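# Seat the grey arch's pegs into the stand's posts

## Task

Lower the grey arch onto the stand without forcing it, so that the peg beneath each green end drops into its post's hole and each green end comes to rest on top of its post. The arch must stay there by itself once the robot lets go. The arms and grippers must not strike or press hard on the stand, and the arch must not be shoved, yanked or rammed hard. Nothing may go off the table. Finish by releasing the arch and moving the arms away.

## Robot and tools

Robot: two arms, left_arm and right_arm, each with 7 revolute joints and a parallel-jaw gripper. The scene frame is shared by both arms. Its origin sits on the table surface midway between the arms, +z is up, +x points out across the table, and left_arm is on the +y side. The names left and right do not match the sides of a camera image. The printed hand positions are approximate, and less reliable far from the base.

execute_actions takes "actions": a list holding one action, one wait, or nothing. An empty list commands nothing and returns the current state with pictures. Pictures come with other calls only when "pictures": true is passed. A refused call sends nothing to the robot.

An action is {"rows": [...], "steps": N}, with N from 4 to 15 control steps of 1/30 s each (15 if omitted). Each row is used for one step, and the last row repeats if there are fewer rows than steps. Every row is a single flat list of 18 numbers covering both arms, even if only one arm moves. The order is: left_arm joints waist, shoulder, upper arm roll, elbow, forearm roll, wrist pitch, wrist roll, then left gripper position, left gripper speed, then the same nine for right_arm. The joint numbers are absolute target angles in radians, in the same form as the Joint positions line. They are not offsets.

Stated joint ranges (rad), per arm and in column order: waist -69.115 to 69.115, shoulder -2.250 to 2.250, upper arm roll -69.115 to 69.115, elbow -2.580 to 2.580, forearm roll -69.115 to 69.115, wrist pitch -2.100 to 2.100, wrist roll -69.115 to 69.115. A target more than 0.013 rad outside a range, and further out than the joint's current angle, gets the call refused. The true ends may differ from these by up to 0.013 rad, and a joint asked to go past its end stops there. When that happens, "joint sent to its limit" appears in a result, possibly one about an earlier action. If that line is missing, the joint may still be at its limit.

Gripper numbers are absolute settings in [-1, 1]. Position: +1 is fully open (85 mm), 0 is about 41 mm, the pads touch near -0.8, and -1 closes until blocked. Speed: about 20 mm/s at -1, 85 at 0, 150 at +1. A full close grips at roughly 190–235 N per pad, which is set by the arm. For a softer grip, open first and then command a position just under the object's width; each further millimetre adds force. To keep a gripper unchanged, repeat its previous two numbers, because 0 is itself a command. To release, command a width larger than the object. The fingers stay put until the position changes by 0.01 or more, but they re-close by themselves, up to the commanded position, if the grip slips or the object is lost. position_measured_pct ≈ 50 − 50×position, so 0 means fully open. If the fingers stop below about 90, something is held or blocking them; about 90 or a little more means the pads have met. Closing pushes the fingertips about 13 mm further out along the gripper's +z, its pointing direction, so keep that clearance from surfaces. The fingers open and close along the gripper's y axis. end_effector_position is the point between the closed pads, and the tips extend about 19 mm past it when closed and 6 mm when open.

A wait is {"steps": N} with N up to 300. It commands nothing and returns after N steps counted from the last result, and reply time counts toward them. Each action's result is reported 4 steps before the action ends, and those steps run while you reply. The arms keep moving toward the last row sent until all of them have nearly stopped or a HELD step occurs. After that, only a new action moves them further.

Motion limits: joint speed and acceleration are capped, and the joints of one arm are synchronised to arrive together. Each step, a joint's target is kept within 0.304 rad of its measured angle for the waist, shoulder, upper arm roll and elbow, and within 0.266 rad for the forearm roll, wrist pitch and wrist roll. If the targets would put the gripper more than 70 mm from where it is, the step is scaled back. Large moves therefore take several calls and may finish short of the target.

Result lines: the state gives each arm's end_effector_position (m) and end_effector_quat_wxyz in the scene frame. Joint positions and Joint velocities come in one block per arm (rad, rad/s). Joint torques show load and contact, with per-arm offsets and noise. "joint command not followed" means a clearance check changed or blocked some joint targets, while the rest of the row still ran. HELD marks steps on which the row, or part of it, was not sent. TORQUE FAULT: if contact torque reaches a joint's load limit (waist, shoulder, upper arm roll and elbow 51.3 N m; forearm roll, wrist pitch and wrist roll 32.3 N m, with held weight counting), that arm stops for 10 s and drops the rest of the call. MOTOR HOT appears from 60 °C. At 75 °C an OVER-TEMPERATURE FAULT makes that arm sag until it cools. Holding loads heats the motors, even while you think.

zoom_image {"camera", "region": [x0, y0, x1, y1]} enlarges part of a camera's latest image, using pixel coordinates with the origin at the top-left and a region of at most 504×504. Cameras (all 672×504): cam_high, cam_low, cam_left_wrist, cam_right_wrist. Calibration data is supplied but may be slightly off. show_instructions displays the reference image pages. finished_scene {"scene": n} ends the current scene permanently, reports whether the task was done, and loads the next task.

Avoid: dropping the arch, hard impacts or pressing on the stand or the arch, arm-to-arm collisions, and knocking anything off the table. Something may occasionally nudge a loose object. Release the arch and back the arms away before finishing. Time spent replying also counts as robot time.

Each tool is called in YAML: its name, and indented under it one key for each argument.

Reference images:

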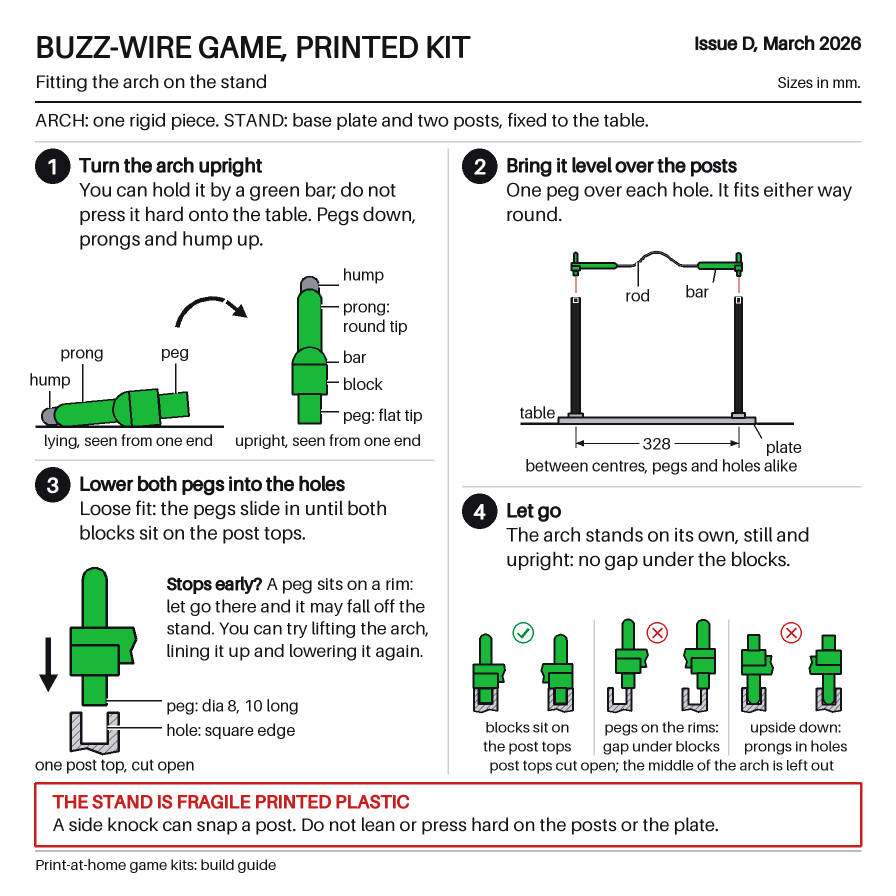

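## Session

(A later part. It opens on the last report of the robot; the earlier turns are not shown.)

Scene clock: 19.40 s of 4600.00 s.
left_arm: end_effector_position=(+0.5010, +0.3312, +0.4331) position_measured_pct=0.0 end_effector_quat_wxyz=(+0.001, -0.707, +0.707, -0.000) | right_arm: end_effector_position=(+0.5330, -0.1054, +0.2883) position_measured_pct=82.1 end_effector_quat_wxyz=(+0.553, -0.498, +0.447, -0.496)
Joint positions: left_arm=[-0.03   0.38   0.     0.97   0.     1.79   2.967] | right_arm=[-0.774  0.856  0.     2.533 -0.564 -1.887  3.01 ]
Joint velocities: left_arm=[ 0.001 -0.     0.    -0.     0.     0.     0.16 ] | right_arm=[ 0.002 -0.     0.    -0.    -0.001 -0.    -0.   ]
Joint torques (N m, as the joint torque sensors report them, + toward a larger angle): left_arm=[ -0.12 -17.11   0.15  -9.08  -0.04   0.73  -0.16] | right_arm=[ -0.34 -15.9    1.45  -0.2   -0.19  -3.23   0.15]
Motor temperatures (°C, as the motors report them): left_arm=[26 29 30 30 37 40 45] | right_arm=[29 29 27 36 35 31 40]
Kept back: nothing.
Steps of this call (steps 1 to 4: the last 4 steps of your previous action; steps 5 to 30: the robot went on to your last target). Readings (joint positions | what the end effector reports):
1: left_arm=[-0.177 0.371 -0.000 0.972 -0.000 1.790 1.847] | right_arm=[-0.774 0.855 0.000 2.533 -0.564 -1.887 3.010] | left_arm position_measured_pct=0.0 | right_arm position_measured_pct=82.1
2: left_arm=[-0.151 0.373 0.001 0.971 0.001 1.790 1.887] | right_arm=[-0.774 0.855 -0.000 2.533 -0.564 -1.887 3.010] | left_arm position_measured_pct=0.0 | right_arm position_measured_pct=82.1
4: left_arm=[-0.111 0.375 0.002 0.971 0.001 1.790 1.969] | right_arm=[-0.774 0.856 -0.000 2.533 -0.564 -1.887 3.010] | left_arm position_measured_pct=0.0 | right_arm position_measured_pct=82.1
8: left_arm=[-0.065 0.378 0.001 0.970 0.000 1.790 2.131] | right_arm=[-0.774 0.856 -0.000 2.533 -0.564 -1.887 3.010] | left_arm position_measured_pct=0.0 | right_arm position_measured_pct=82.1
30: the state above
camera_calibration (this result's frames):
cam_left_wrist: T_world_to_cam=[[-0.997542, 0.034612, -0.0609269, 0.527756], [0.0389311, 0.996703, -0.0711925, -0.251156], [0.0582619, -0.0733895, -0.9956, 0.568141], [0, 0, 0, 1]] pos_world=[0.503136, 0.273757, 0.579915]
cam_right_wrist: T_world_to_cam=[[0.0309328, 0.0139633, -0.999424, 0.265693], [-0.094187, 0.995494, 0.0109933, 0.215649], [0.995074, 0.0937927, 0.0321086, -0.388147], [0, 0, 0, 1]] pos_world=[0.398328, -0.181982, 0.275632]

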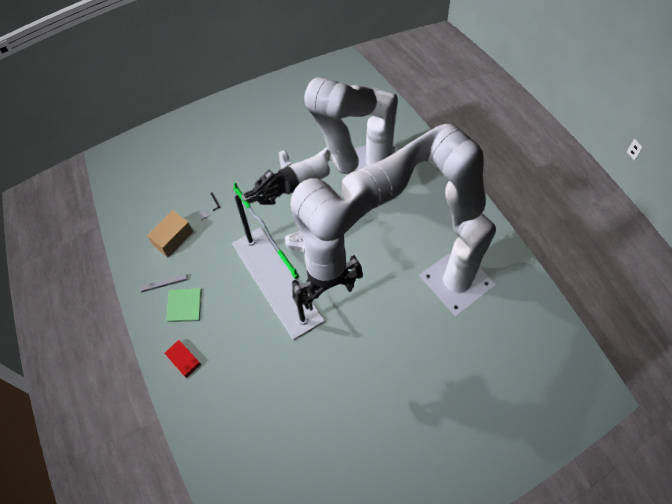

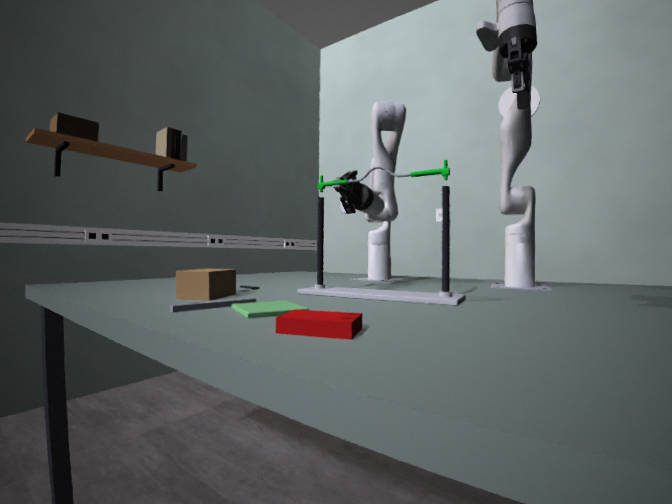

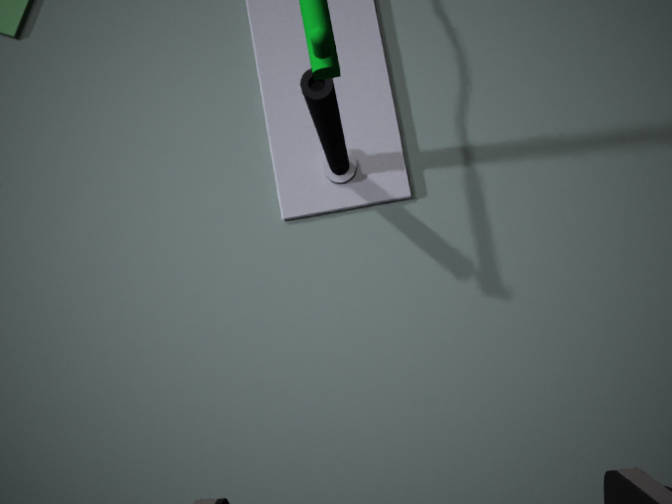

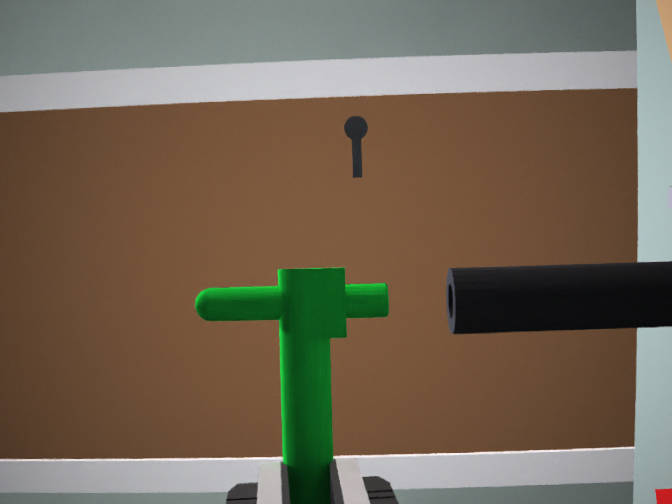

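execute_actions:
  actions:
    - {"rows":[[-0.03,0.38,0,0.97,0,1.79,2.97,1,0,-0.7809,0.8875,0,2.5149,-0.5849,-1.8956,2.995,-0.75,-0.7]]}

execute_actions:
  actions:
    - {"steps":15}
  pictures: true

zoom_image:
  camera: "cam_left_wrist"
  region: [260,0,400,200]

zoom_image:
  camera: "cam_low"
  region: [425,155,465,205]

zoom_image:
  camera: "cam_low"
  region: [300,165,340,215]

Scene clock: 20.33 s of 4600.00 s.
left_arm: end_effector_position=(+0.5010, +0.3311, +0.4331) position_measured_pct=0.0 end_effector_quat_wxyz=(+0.001, -0.708, +0.706, -0.000) | right_arm: end_effector_position=(+0.5359, -0.1046, +0.2797) position_measured_pct=82.1 end_effector_quat_wxyz=(+0.552, -0.495, +0.450, -0.498)
Joint positions: left_arm=[-0.03  0.38  0.    0.97  0.    1.79  2.97] | right_arm=[-0.781  0.887 -0.     2.515 -0.585 -1.896  2.995]
Joint velocities: left_arm=[-0.    -0.     0.001 -0.     0.    -0.    -0.002] | right_arm=[-0.002  0.006 -0.    -0.     0.    -0.     0.   ]
Joint torques (N m, as the joint torque sensors report them, + toward a larger angle): left_arm=[  0.09 -17.03   0.14  -9.1   -0.02   0.68  -0.08] | right_arm=[  0.14 -16.18   1.58  -0.38  -0.16  -3.17   0.15]
Motor temperatures (°C, as the motors report them): left_arm=[26 29 30 30 37 40 45] | right_arm=[29 29 27 36 35 31 40]
Steps of this call (steps 1 to 15: the robot went on to your last target; steps 16 to 17: nothing new was sent; steps 18 to 28: the first 11 steps of this action). Readings (joint positions | what the end effector reports):
18: left_arm=[-0.030 0.380 -0.000 0.970 0.000 1.790 2.970] | right_arm=[-0.774 0.858 0.000 2.532 -0.565 -1.887 3.009] | left_arm position_measured_pct=0.0 | right_arm position_measured_pct=82.1
19: left_arm=[-0.030 0.380 0.000 0.970 0.000 1.790 2.970] | right_arm=[-0.776 0.865 0.000 2.529 -0.568 -1.889 3.007] | left_arm position_measured_pct=0.0 | right_arm position_measured_pct=82.1
21: left_arm=[-0.030 0.380 0.000 0.970 0.000 1.790 2.970] | right_arm=[-0.780 0.883 -0.000 2.519 -0.580 -1.893 2.998] | left_arm position_measured_pct=0.0 | right_arm position_measured_pct=82.1
25: left_arm=[-0.030 0.380 0.000 0.970 0.000 1.790 2.970] | right_arm=[-0.781 0.886 0.000 2.515 -0.585 -1.896 2.995] | left_arm position_measured_pct=0.0 | right_arm position_measured_pct=82.1
28: the state above

Scene clock: 20.83 s of 4600.00 s.
left_arm: end_effector_position=(+0.5010, +0.3311, +0.4331) position_measured_pct=0.0 end_effector_quat_wxyz=(+0.001, -0.708, +0.706, -0.000) | right_arm: end_effector_position=(+0.5359, -0.1046, +0.2793) position_measured_pct=82.1 end_effector_quat_wxyz=(+0.551, -0.495, +0.450, -0.498)
Joint positions: left_arm=[-0.03  0.38  0.    0.97  0.    1.79  2.97] | right_arm=[-0.781  0.887 -0.     2.515 -0.585 -1.896  2.995]
Joint velocities: left_arm=[-0.    -0.001  0.002 -0.     0.001 -0.    -0.002] | right_arm=[-0.001  0.     0.    -0.    -0.     0.    -0.   ]
Joint torques (N m, as the joint torque sensors report them, + toward a larger angle): left_arm=[ -0.05 -16.92   0.09  -9.     0.     0.74  -0.09] | right_arm=[ -0.12 -16.26   1.41  -0.06  -0.09  -3.17   0.07]
Motor temperatures (°C, as the motors report them): left_arm=[26 29 30 30 37 40 45] | right_arm=[29 29 27 36 35 31 40]
Kept back: nothing.
Steps of this call (steps 1 to 4: the last 4 steps of your previous action; steps 5 to 15: the robot went on to your last target). Readings (joint positions | what the end effector reports):
1: left_arm=[-0.030 0.380 0.000 0.970 -0.000 1.790 2.970] | right_arm=[-0.781 0.887 -0.000 2.515 -0.585 -1.896 2.995] | left_arm position_measured_pct=0.0 | right_arm position_measured_pct=82.1
2: left_arm=[-0.030 0.380 0.000 0.970 0.000 1.790 2.970] | right_arm=[-0.781 0.887 -0.000 2.515 -0.585 -1.896 2.995] | left_arm position_measured_pct=0.0 | right_arm position_measured_pct=82.1
4: left_arm=[-0.030 0.380 0.000 0.970 0.000 1.790 2.970] | right_arm=[-0.781 0.887 -0.000 2.515 -0.585 -1.896 2.995] | left_arm position_measured_pct=0.0 | right_arm position_measured_pct=82.1
8: left_arm=[-0.030 0.380 0.000 0.970 0.000 1.790 2.970] | right_arm=[-0.781 0.887 -0.000 2.515 -0.585 -1.896 2.995] | left_arm position_measured_pct=0.0 | right_arm position_measured_pct=82.1
15: the state above
All arms were judged still, so your last target was given up. Only a new action makes them travel on or press farther. Fingers that are still opening or closing keep moving.
camera_calibration (this result's frames):
cam_left_wrist: T_world_to_cam=[[-0.997645, 0.0315125, -0.0609147, 0.528831], [0.0358333, 0.996819, -0.0711916, -0.249593], [0.0584775, -0.0732068, -0.995601, 0.567971], [0, 0, 0, 1]] pos_world=[0.503316, 0.273713, 0.579917]
cam_right_wrist: T_world_to_cam=[[0.0308712, 0.0164824, -0.999387, 0.256897], [-0.0839345, 0.996375, 0.0138399, 0.208993], [0.995993, 0.0834558, 0.0321428, -0.392425], [0, 0, 0, 1]] pos_world=[0.400463, -0.179719, 0.266461]

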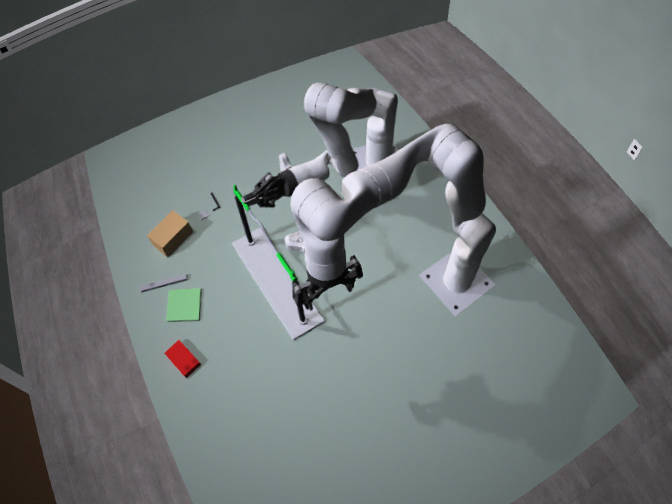

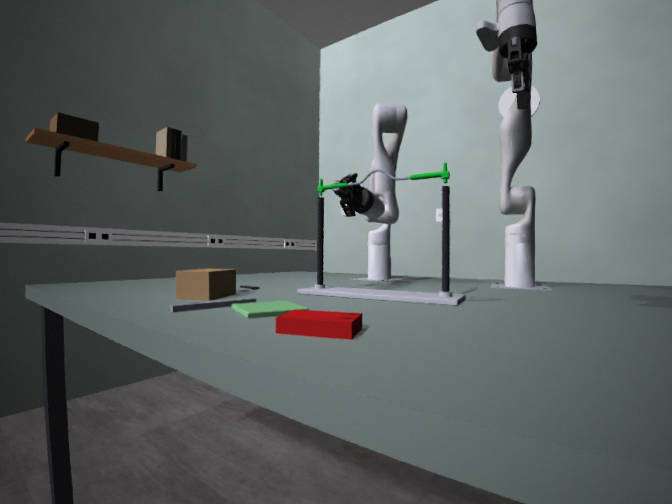

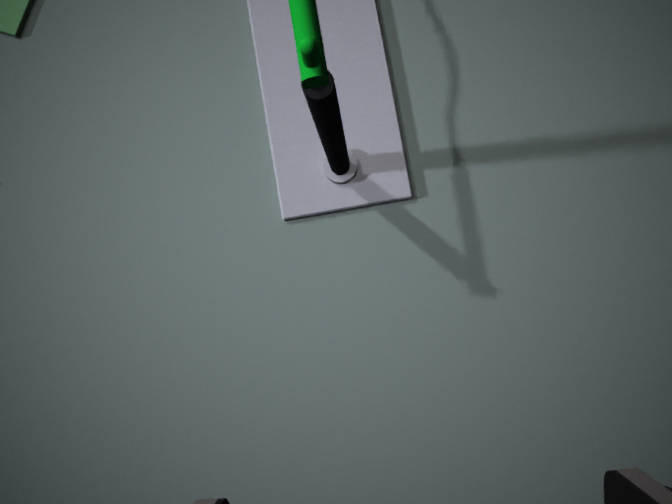

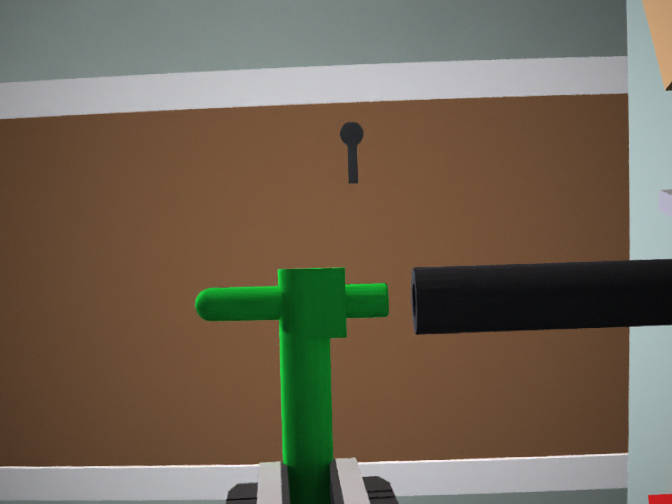

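Region (260, 0, 400, 200) of cam_left_wrist's 672x504 image, scaled by 2.520; it fills the left 353 columns of this view, and the rest is white.

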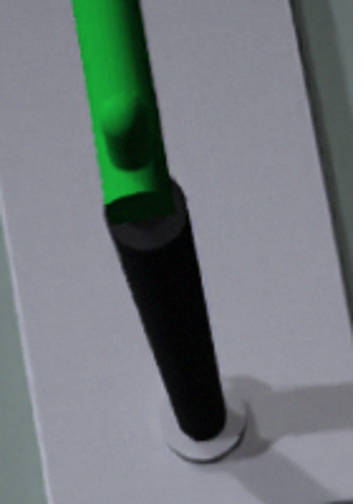

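Region (425, 155, 465, 205) of cam_low's 672x504 image, scaled by 10.080, with more detail than that image has; it fills the left 403 columns of this view, and the rest is white.

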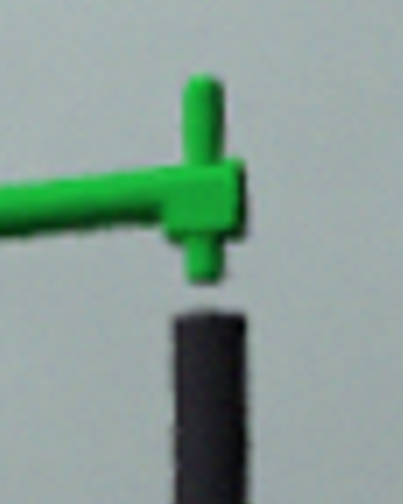

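Region (300, 165, 340, 215) of cam_low's 672x504 image, scaled by 10.080, with more detail than that image has; it fills the left 403 columns of this view, and the rest is white.

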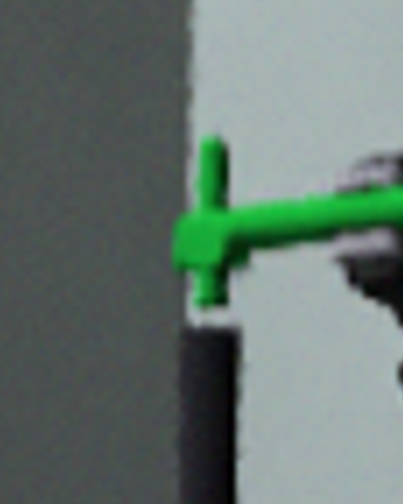

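execute_actions:
  actions:
    - {"rows":[[-0.03,0.38,0,0.97,0,1.79,2.97,1,0,-0.7819,0.893,0,2.5135,-0.587,-1.8996,2.993,-0.75,-0.7],[-0.03,0.38,0,0.97,0,1.79,2.97,1,0,-0.7819,0.897,0,2.5128,-0.5875,-1.902,2.991,-0.75,-0.7],[-0.03,0.38,0,0.97,0,1.79,2.97,1,0,-0.7819,0.901,0,2.512,-0.588,-1.9047,2.9893,-0.75,-0.7],[-0.03,0.38,0,0.97,0,1.79,2.97,1,0,-0.7819,0.905,0,2.5112,-0.5886,-1.9073,2.9875,-0.75,-0.7],[-0.03,0.38,0,0.97,0,1.79,2.97,1,0,-0.7819,0.909,0,2.5104,-0.5892,-1.9098,2.9857,-0.75,-0.7],[-0.03,0.38,0,0.97,0,1.79,2.97,1,0,-0.7819,0.912,0,2.5098,-0.5896,-1.9117,2.9843,-0.75,-0.7],[-0.03,0.38,0,0.97,0,1.79,2.97,1,0,-0.7819,0.915,0,2.5092,-0.59,-1.9136,2.983,-0.75,-0.7],[-0.03,0.38,0,0.97,0,1.79,2.97,1,0,-0.7819,0.9179,0,2.5086,-0.5905,-1.9155,2.9816,-0.75,-0.7]]}

execute_actions:
  actions:
    - {"steps":15}
  pictures: true

zoom_image:
  camera: "cam_low"
  region: [425,155,465,205]

Scene clock: 21.60 s of 4600.00 s.
left_arm: end_effector_position=(+0.5010, +0.3311, +0.4331) position_measured_pct=0.0 end_effector_quat_wxyz=(+0.001, -0.708, +0.706, -0.000) | right_arm: end_effector_position=(+0.5363, -0.1040, +0.2726) position_measured_pct=82.1 end_effector_quat_wxyz=(+0.552, -0.495, +0.449, -0.499)
Joint positions: left_arm=[-0.03  0.38  0.    0.97  0.    1.79  2.97] | right_arm=[-0.782  0.916  0.     2.509 -0.591 -1.916  2.982]
Joint velocities: left_arm=[-0.     0.003  0.    -0.001  0.001  0.     0.002] | right_arm=[-0.001  0.008  0.001 -0.002 -0.002 -0.009 -0.002]
Joint torques (N m, as the joint torque sensors report them, + toward a larger angle): left_arm=[  0.2  -16.94   0.12  -8.83   0.02   0.64  -0.08] | right_arm=[  0.19 -15.34   1.23   0.29  -0.13  -2.41   0.04]
Motor temperatures (°C, as the motors report them): left_arm=[26 29 30 30 37 40 45] | right_arm=[29 29 27 36 35 31 40]
Steps of this call (steps 1 to 12: nothing new was sent; steps 13 to 23: the first 11 steps of this action). Readings (joint positions | what the end effector reports):
13: left_arm=[-0.030 0.380 0.000 0.970 0.000 1.790 2.970] | right_arm=[-0.781 0.889 0.000 2.515 -0.585 -1.896 2.995] | left_arm position_measured_pct=0.0 | right_arm position_measured_pct=82.1
14: left_arm=[-0.030 0.380 0.000 0.970 0.000 1.790 2.970] | right_arm=[-0.782 0.892 0.000 2.514 -0.586 -1.898 2.994] | left_arm position_measured_pct=0.0 | right_arm position_measured_pct=82.1
16: left_arm=[-0.030 0.380 0.000 0.970 -0.000 1.790 2.970] | right_arm=[-0.782 0.899 -0.000 2.513 -0.588 -1.903 2.991] | left_arm position_measured_pct=0.0 | right_arm position_measured_pct=82.1
20: left_arm=[-0.030 0.380 0.000 0.970 0.000 1.790 2.970] | right_arm=[-0.782 0.913 0.000 2.510 -0.590 -1.912 2.984] | left_arm position_measured_pct=0.0 | right_arm position_measured_pct=82.1
23: the state above

Scene clock: 22.10 s of 4600.00 s.
left_arm: end_effector_position=(+0.5010, +0.3311, +0.4331) position_measured_pct=0.0 end_effector_quat_wxyz=(+0.001, -0.708, +0.706, -0.000) | right_arm: end_effector_position=(+0.5363, -0.1040, +0.2726) position_measured_pct=82.1 end_effector_quat_wxyz=(+0.552, -0.495, +0.449, -0.499)
Joint positions: left_arm=[-0.03  0.38  0.    0.97  0.    1.79  2.97] | right_arm=[-0.782  0.917  0.     2.508 -0.591 -1.917  2.982]
Joint velocities: left_arm=[ 0.     0.002  0.001  0.    -0.     0.    -0.   ] | right_arm=[ 0.     0.    -0.    -0.     0.    -0.001  0.001]
Joint torques (N m, as the joint torque sensors report them, + toward a larger angle): left_arm=[ -0.02 -16.97   0.04  -8.88  -0.05   0.68   0.01] | right_arm=[ -0.03 -15.12   1.12   0.23   0.04  -2.38  -0.08]
Motor temperatures (°C, as the motors report them): left_arm=[26 29 30 30 37 40 45] | right_arm=[29 29 27 36 35 31 40]
Kept back: nothing.
Steps of this call (steps 1 to 4: the last 4 steps of your previous action; steps 5 to 15: the robot went on to your last target). Readings (joint positions | what the end effector reports):
1: left_arm=[-0.030 0.380 0.000 0.970 0.000 1.790 2.970] | right_arm=[-0.782 0.916 0.000 2.509 -0.591 -1.916 2.982] | left_arm position_measured_pct=0.0 | right_arm position_measured_pct=82.1
2: left_arm=[-0.030 0.380 0.000 0.970 0.000 1.790 2.970] | right_arm=[-0.782 0.916 0.000 2.508 -0.591 -1.917 2.982] | left_arm position_measured_pct=0.0 | right_arm position_measured_pct=82.1
4: left_arm=[-0.030 0.380 0.000 0.970 0.000 1.790 2.970] | right_arm=[-0.782 0.916 0.000 2.508 -0.591 -1.917 2.982] | left_arm position_measured_pct=0.0 | right_arm position_measured_pct=82.1
8: left_arm=[-0.030 0.380 0.000 0.970 0.000 1.790 2.970] | right_arm=[-0.782 0.917 0.000 2.508 -0.591 -1.917 2.982] | left_arm position_measured_pct=0.0 | right_arm position_measured_pct=82.1
15: the state above
All arms were judged still, so your last target was given up. Only a new action makes them travel on or press farther. Fingers that are still opening or closing keep moving.
camera_calibration (this result's frames):
cam_left_wrist: T_world_to_cam=[[-0.997645, 0.0315126, -0.0609147, 0.528831], [0.0358333, 0.996819, -0.0711915, -0.249593], [0.0584775, -0.0732067, -0.995601, 0.567971], [0, 0, 0, 1]] pos_world=[0.503316, 0.273713, 0.579917]
cam_right_wrist: T_world_to_cam=[[0.0339241, 0.0158709, -0.999298, 0.24838], [-0.0837574, 0.996402, 0.0129815, 0.208681], [0.995909, 0.0832582, 0.0351313, -0.393453], [0, 0, 0, 1]] pos_world=[0.400896, -0.179114, 0.25932]

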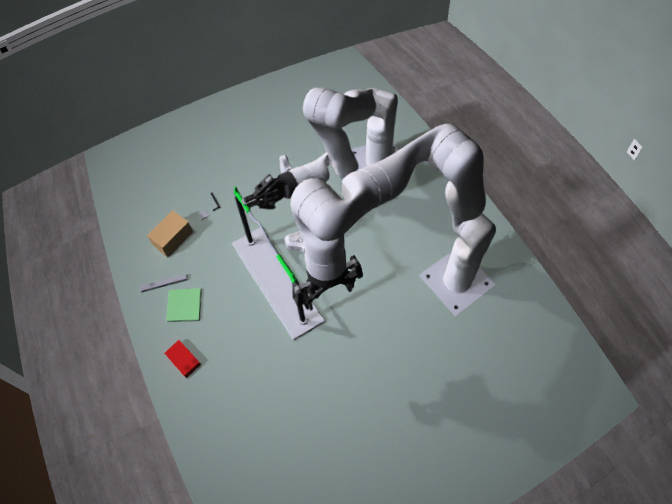

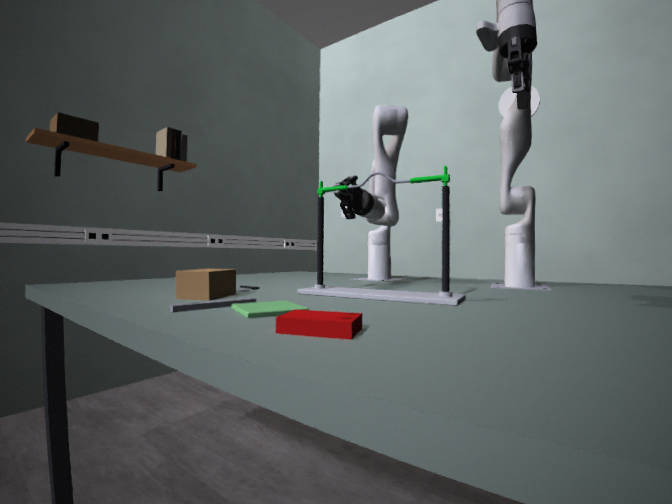

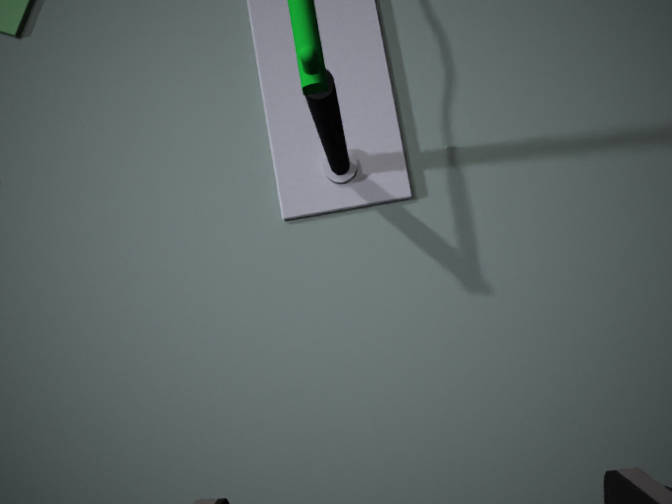

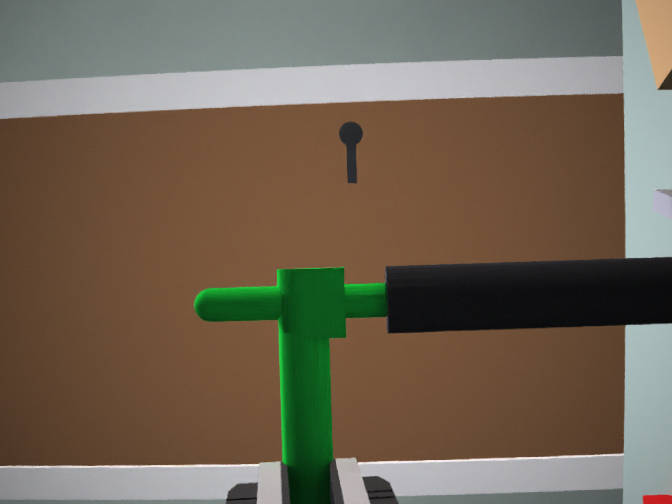

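Region (425, 155, 465, 205) of cam_low's 672x504 image, scaled by 10.080, with more detail than that image has; it fills the left 403 columns of this view, and the rest is white.

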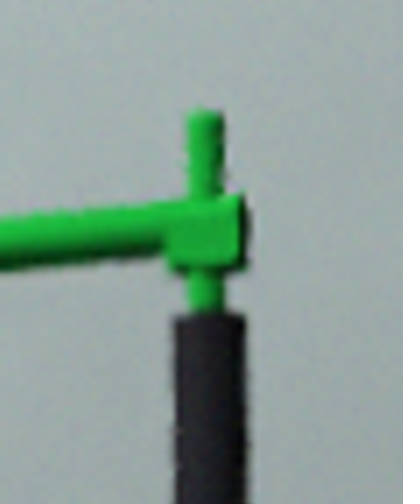

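On a rim (≈2.5 N). Look closer.

zoom_image:
  camera: "cam_left_wrist"
  region: [280,30,360,130]

zoom_image:
  camera: "cam_low"
  region: [305,175,337,210]

zoom_image:
  camera: "cam_high"
  region: [220,175,270,225]

zoom_image:
  camera: "cam_right_wrist"
  region: [320,250,440,350]

Region (280, 30, 360, 130) of cam_left_wrist's 672x504 image, scaled by 5.040; it fills the left 403 columns of this view, and the rest is white.

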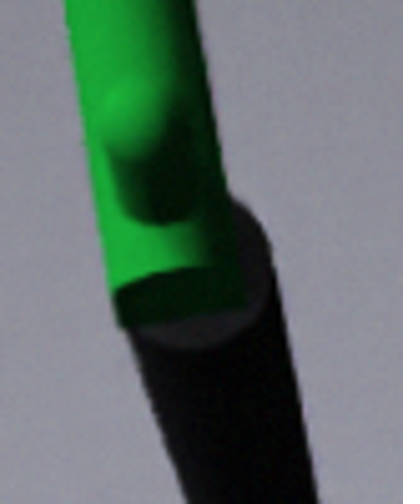

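Region (305, 175, 337, 210) of cam_low's 672x504 image, scaled by 14.400, with more detail than that image has; it fills the left 461 columns of this view, and the rest is white.

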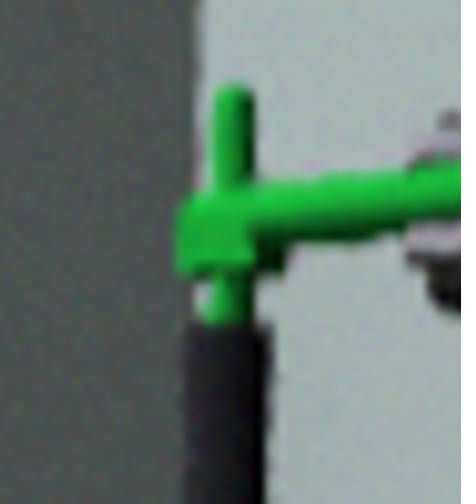

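Region (220, 175, 270, 225) of cam_high's 672x504 image, scaled by 10.080, with more detail than that image has.

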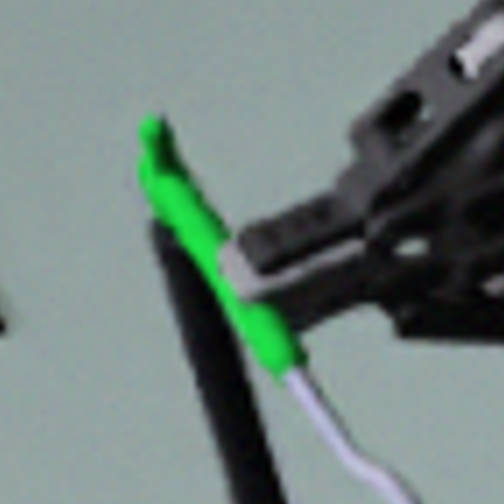

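Region (320, 250, 440, 350) of cam_right_wrist's 672x504 image, scaled by 4.200.

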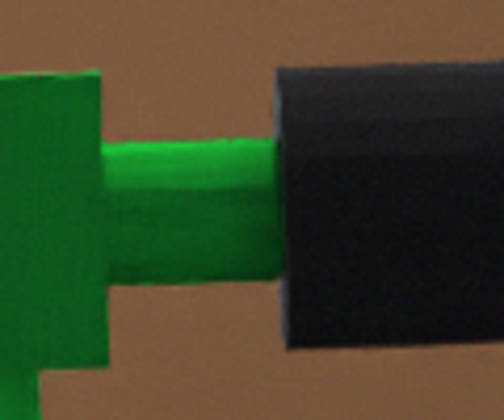

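execute_actions:
  actions:
    - {"rows":[[-0.03,0.38,0,0.97,0,1.79,2.97,1,0,-0.7819,0.905,0,2.5112,-0.5886,-1.9073,2.9875,-0.75,-0.7],[-0.03,0.38,0,0.97,0,1.79,2.97,1,0,-0.7819,0.905,0,2.5112,-0.5886,-1.9073,2.9875,-0.75,-0.7],[-0.03,0.38,0,0.97,0,1.79,2.97,1,0,-0.7819,0.905,0,2.5112,-0.5886,-1.9073,2.9875,-0.75,-0.7],[-0.03,0.38,0,0.97,0,1.79,2.97,1,0,-0.7819,0.905,0,2.5112,-0.5886,-1.9073,2.9875,-0.75,-0.7],[-0.03,0.38,0,0.97,0,1.79,2.97,1,0,-0.7741,0.9055,0,2.5128,-0.5752,-1.9107,2.99,-0.75,-0.7]]}

execute_actions:
  actions:
    - {"steps":10}

execute_actions:
  actions:
    - {"rows":[[-0.03,0.38,0,0.97,0,1.79,2.97,1,0,-0.7741,0.91,0,2.5118,-0.5758,-1.9136,2.988,-0.75,-0.7],[-0.03,0.38,0,0.97,0,1.79,2.97,1,0,-0.7741,0.914,0,2.511,-0.5763,-1.9162,2.986,-0.75,-0.7],[-0.03,0.38,0,0.97,0,1.79,2.97,1,0,-0.7741,0.9184,0,2.51,-0.5769,-1.9191,2.984,-0.75,-0.7]]}

execute_actions:
  actions:
    - {"steps":12}
  pictures: true

zoom_image:
  camera: "cam_left_wrist"
  region: [280,30,360,130]

zoom_image:
  camera: "cam_low"
  region: [305,175,337,210]

zoom_image:
  camera: "cam_low"
  region: [425,155,465,205]

Scene clock: 23.17 s of 4600.00 s.
left_arm: end_effector_position=(+0.5010, +0.3311, +0.4331) position_measured_pct=0.0 end_effector_quat_wxyz=(+0.001, -0.708, +0.706, -0.000) | right_arm: end_effector_position=(+0.5365, -0.1041, +0.2747) position_measured_pct=82.1 end_effector_quat_wxyz=(+0.553, -0.497, +0.448, -0.497)
Joint positions: left_arm=[-0.03  0.38 -0.    0.97  0.    1.79  2.97] | right_arm=[-0.775  0.906 -0.     2.513 -0.575 -1.911  2.99 ]
Joint velocities: left_arm=[-0.     0.     0.001  0.001 -0.001  0.     0.001] | right_arm=[ 0.003 -0.001 -0.     0.     0.001 -0.002  0.001]
Joint torques (N m, as the joint torque sensors report them, + toward a larger angle): left_arm=[  0.28 -16.97   0.34  -8.95   0.     0.67  -0.03] | right_arm=[ -0.11 -16.29   1.57   0.2   -0.24  -3.05   0.04]
Motor temperatures (°C, as the motors report them): left_arm=[26 29 30 30 37 40 45] | right_arm=[29 29 27 36 35 31 40]
Steps of this call (steps 1 to 21: nothing new was sent; steps 22 to 32: the first 11 steps of this action). Readings (joint positions | what the end effector reports):
22: left_arm=[-0.030 0.380 0.000 0.970 0.000 1.790 2.970] | right_arm=[-0.782 0.915 0.000 2.509 -0.591 -1.916 2.982] | left_arm position_measured_pct=0.0 | right_arm position_measured_pct=82.1
23: left_arm=[-0.030 0.380 0.000 0.970 0.000 1.790 2.970] | right_arm=[-0.782 0.910 0.000 2.510 -0.590 -1.912 2.984] | left_arm position_measured_pct=0.0 | right_arm position_measured_pct=82.1
25: left_arm=[-0.030 0.380 0.000 0.970 0.000 1.790 2.970] | right_arm=[-0.782 0.906 0.000 2.511 -0.589 -1.908 2.987] | left_arm position_measured_pct=0.0 | right_arm position_measured_pct=82.1
29: left_arm=[-0.030 0.380 0.000 0.970 0.000 1.790 2.970] | right_arm=[-0.775 0.906 0.000 2.513 -0.576 -1.910 2.990] | left_arm position_measured_pct=0.0 | right_arm position_measured_pct=82.1
32: the state above

Scene clock: 23.50 s of 4600.00 s.
left_arm: end_effector_position=(+0.5010, +0.3311, +0.4331) position_measured_pct=0.0 end_effector_quat_wxyz=(+0.001, -0.708, +0.706, -0.000) | right_arm: end_effector_position=(+0.5366, -0.1044, +0.2747) position_measured_pct=82.1 end_effector_quat_wxyz=(+0.552, -0.497, +0.448, -0.497)
Joint positions: left_arm=[-0.03  0.38 -0.    0.97  0.    1.79  2.97] | right_arm=[-0.774  0.906  0.     2.513 -0.575 -1.911  2.99 ]
Joint velocities: left_arm=[-0.    -0.001  0.001 -0.    -0.001  0.001  0.001] | right_arm=[ 0.001 -0.    -0.     0.    -0.001  0.     0.   ]
Joint torques (N m, as the joint torque sensors report them, + toward a larger angle): left_arm=[ -0.02 -16.94   0.23  -9.01   0.     0.72  -0.04] | right_arm=[  0.04 -16.46   1.65  -0.08  -0.25  -3.22   0.23]
Motor temperatures (°C, as the motors report them): left_arm=[26 29 30 30 37 40 45] | right_arm=[29 29 27 36 35 31 40]
Kept back: nothing.
Steps of this call (steps 1 to 4: the last 4 steps of your previous action; steps 5 to 10: the robot went on to your last target). Readings (joint positions | what the end effector reports):
1: left_arm=[-0.030 0.380 0.000 0.970 0.000 1.790 2.970] | right_arm=[-0.774 0.906 -0.000 2.513 -0.575 -1.911 2.990] | left_arm position_measured_pct=0.0 | right_arm position_measured_pct=82.1
2: left_arm=[-0.030 0.380 0.000 0.970 0.000 1.790 2.970] | right_arm=[-0.774 0.906 -0.000 2.513 -0.575 -1.911 2.990] | left_arm position_measured_pct=0.0 | right_arm position_measured_pct=82.1
4: left_arm=[-0.030 0.380 0.000 0.970 0.000 1.790 2.970] | right_arm=[-0.774 0.906 0.000 2.513 -0.575 -1.911 2.990] | left_arm position_measured_pct=0.0 | right_arm position_measured_pct=82.1
8: left_arm=[-0.030 0.380 0.000 0.970 0.000 1.790 2.970] | right_arm=[-0.774 0.906 0.000 2.513 -0.575 -1.911 2.990] | left_arm position_measured_pct=0.0 | right_arm position_measured_pct=82.1
10: the state above

Scene clock: 23.87 s of 4600.00 s.
left_arm: end_effector_position=(+0.5010, +0.3311, +0.4331) position_measured_pct=0.0 end_effector_quat_wxyz=(+0.001, -0.708, +0.706, -0.000) | right_arm: end_effector_position=(+0.5368, -0.1041, +0.2716) position_measured_pct=82.1 end_effector_quat_wxyz=(+0.553, -0.496, +0.448, -0.497)
Joint positions: left_arm=[-0.03  0.38  0.    0.97  0.    1.79  2.97] | right_arm=[-0.774  0.918  0.     2.51  -0.577 -1.919  2.984]
Joint velocities: left_arm=[ 0.     0.    -0.    -0.001  0.001 -0.    -0.002] | right_arm=[ 0.001  0.003 -0.    -0.     0.    -0.001 -0.   ]
Joint torques (N m, as the joint torque sensors report them, + toward a larger angle): left_arm=[ -0.05 -16.92   0.2   -8.98  -0.09   0.71  -0.09] | right_arm=[ -0.17 -16.33   1.5    0.17  -0.21  -3.24   0.05]
Motor temperatures (°C, as the motors report them): left_arm=[26 29 30 30 37 40 45] | right_arm=[29 29 27 36 35 31 40]
Steps of this call (steps 1 to 11: the first 11 steps of this action). Readings (joint positions | what the end effector reports):
1: left_arm=[-0.030 0.380 0.000 0.970 0.000 1.790 2.970] | right_arm=[-0.774 0.907 0.000 2.513 -0.575 -1.911 2.990] | left_arm position_measured_pct=0.0 | right_arm position_measured_pct=82.1
2: left_arm=[-0.030 0.380 0.000 0.970 0.000 1.790 2.970] | right_arm=[-0.774 0.910 0.000 2.512 -0.576 -1.913 2.989] | left_arm position_measured_pct=0.0 | right_arm position_measured_pct=82.1
4: left_arm=[-0.030 0.380 0.000 0.970 0.000 1.790 2.970] | right_arm=[-0.774 0.916 0.000 2.510 -0.577 -1.918 2.986] | left_arm position_measured_pct=0.0 | right_arm position_measured_pct=82.1
8: left_arm=[-0.030 0.380 0.000 0.970 0.000 1.790 2.970] | right_arm=[-0.774 0.917 0.000 2.510 -0.577 -1.919 2.984] | left_arm position_measured_pct=0.0 | right_arm position_measured_pct=82.1
11: the state above

Scene clock: 24.27 s of 4600.00 s.
left_arm: end_effector_position=(+0.5010, +0.3311, +0.4331) position_measured_pct=0.0 end_effector_quat_wxyz=(+0.001, -0.708, +0.706, -0.000) | right_arm: end_effector_position=(+0.5368, -0.1041, +0.2715) position_measured_pct=82.1 end_effector_quat_wxyz=(+0.553, -0.497, +0.448, -0.497)
Joint positions: left_arm=[-0.03  0.38  0.    0.97  0.    1.79  2.97] | right_arm=[-0.774  0.918  0.     2.51  -0.577 -1.919  2.984]
Joint velocities: left_arm=[-0.    -0.001 -0.002  0.    -0.001 -0.     0.001] | right_arm=[-0.     0.     0.     0.    -0.     0.002  0.   ]
Joint torques (N m, as the joint torque sensors report them, + toward a larger angle): left_arm=[ -0.02 -17.11   0.21  -9.01  -0.02   0.73  -0.11] | right_arm=[  0.   -15.76   1.47   0.11  -0.18  -3.     0.14]
Motor temperatures (°C, as the motors report them): left_arm=[26 29 30 30 37 40 45] | right_arm=[29 29 27 36 35 31 40]
Kept back: nothing.
Steps of this call (steps 1 to 4: the last 4 steps of your previous action; steps 5 to 12: the robot went on to your last target). Readings (joint positions | what the end effector reports):
1: left_arm=[-0.030 0.380 0.000 0.970 0.000 1.790 2.970] | right_arm=[-0.774 0.918 0.000 2.510 -0.577 -1.919 2.984] | left_arm position_measured_pct=0.0 | right_arm position_measured_pct=82.1
2: left_arm=[-0.030 0.380 0.000 0.970 0.000 1.790 2.970] | right_arm=[-0.774 0.918 0.000 2.510 -0.577 -1.919 2.984] | left_arm position_measured_pct=0.0 | right_arm position_measured_pct=82.1
4: left_arm=[-0.030 0.380 0.000 0.970 0.000 1.790 2.970] | right_arm=[-0.774 0.918 0.000 2.510 -0.577 -1.919 2.984] | left_arm position_measured_pct=0.0 | right_arm position_measured_pct=82.1
8: left_arm=[-0.030 0.380 0.000 0.970 0.000 1.790 2.970] | right_arm=[-0.774 0.918 0.000 2.510 -0.577 -1.919 2.984] | left_arm position_measured_pct=0.0 | right_arm position_measured_pct=82.1
12: the state above
camera_calibration (this result's frames):
cam_left_wrist: T_world_to_cam=[[-0.997645, 0.0315127, -0.0609147, 0.528831], [0.0358335, 0.996819, -0.0711916, -0.249593], [0.0584775, -0.0732068, -0.995601, 0.567971], [0, 0, 0, 1]] pos_world=[0.503316, 0.273713, 0.579917]
cam_right_wrist: T_world_to_cam=[[0.0313164, 0.0158575, -0.999384, 0.248726], [-0.0894898, 0.995903, 0.012998, 0.21188], [0.995495, 0.0890276, 0.0326072, -0.392403], [0, 0, 0, 1]] pos_world=[0.401808, -0.180021, 0.258614]

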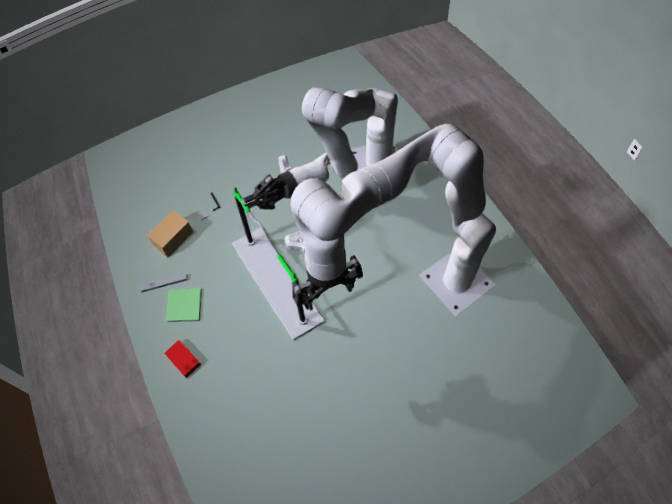

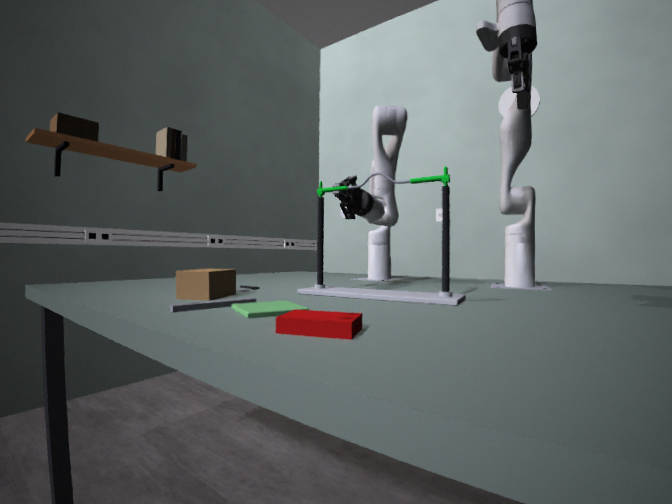

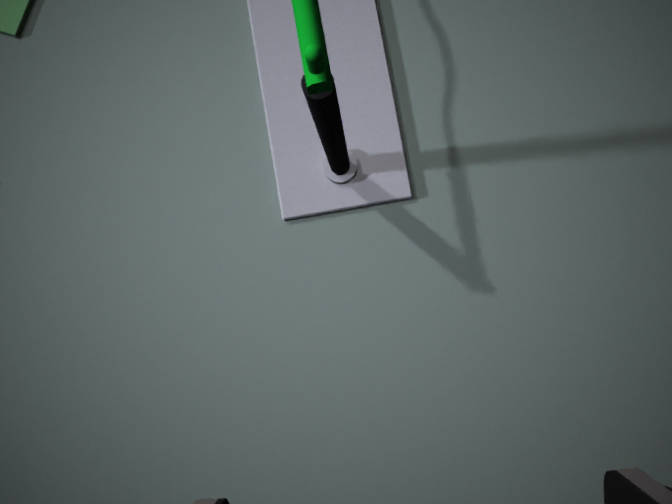

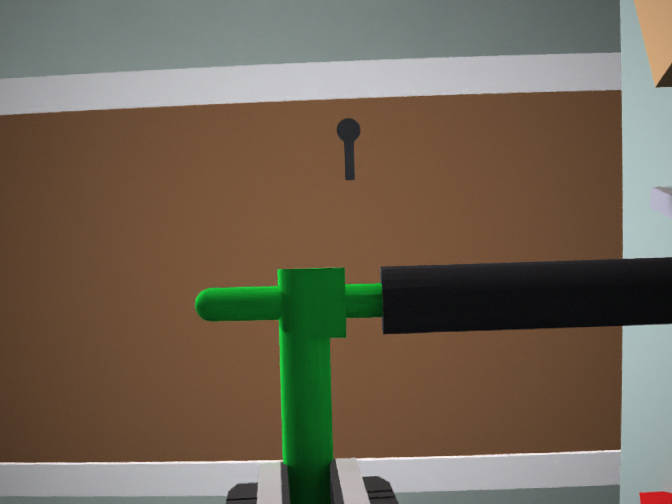

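Region (280, 30, 360, 130) of cam_left_wrist's 672x504 image, scaled by 5.040; it fills the left 403 columns of this view, and the rest is white.

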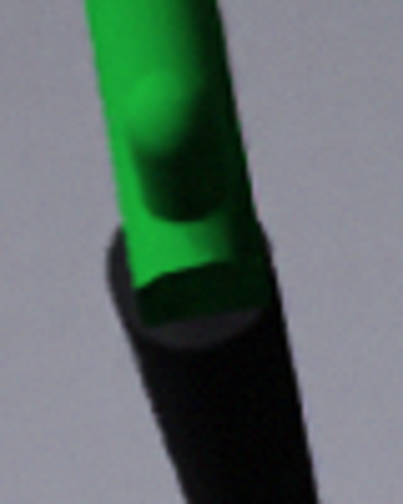

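Region (305, 175, 337, 210) of cam_low's 672x504 image, scaled by 14.400, with more detail than that image has; it fills the left 461 columns of this view, and the rest is white.

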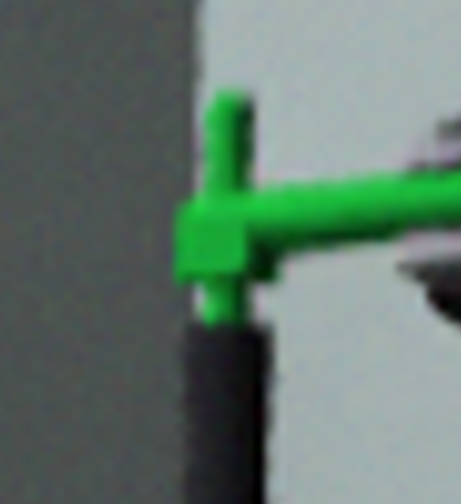

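Region (425, 155, 465, 205) of cam_low's 672x504 image, scaled by 10.080, with more detail than that image has; it fills the left 403 columns of this view, and the rest is white.

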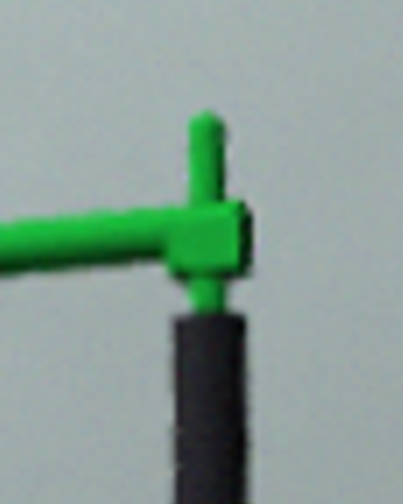

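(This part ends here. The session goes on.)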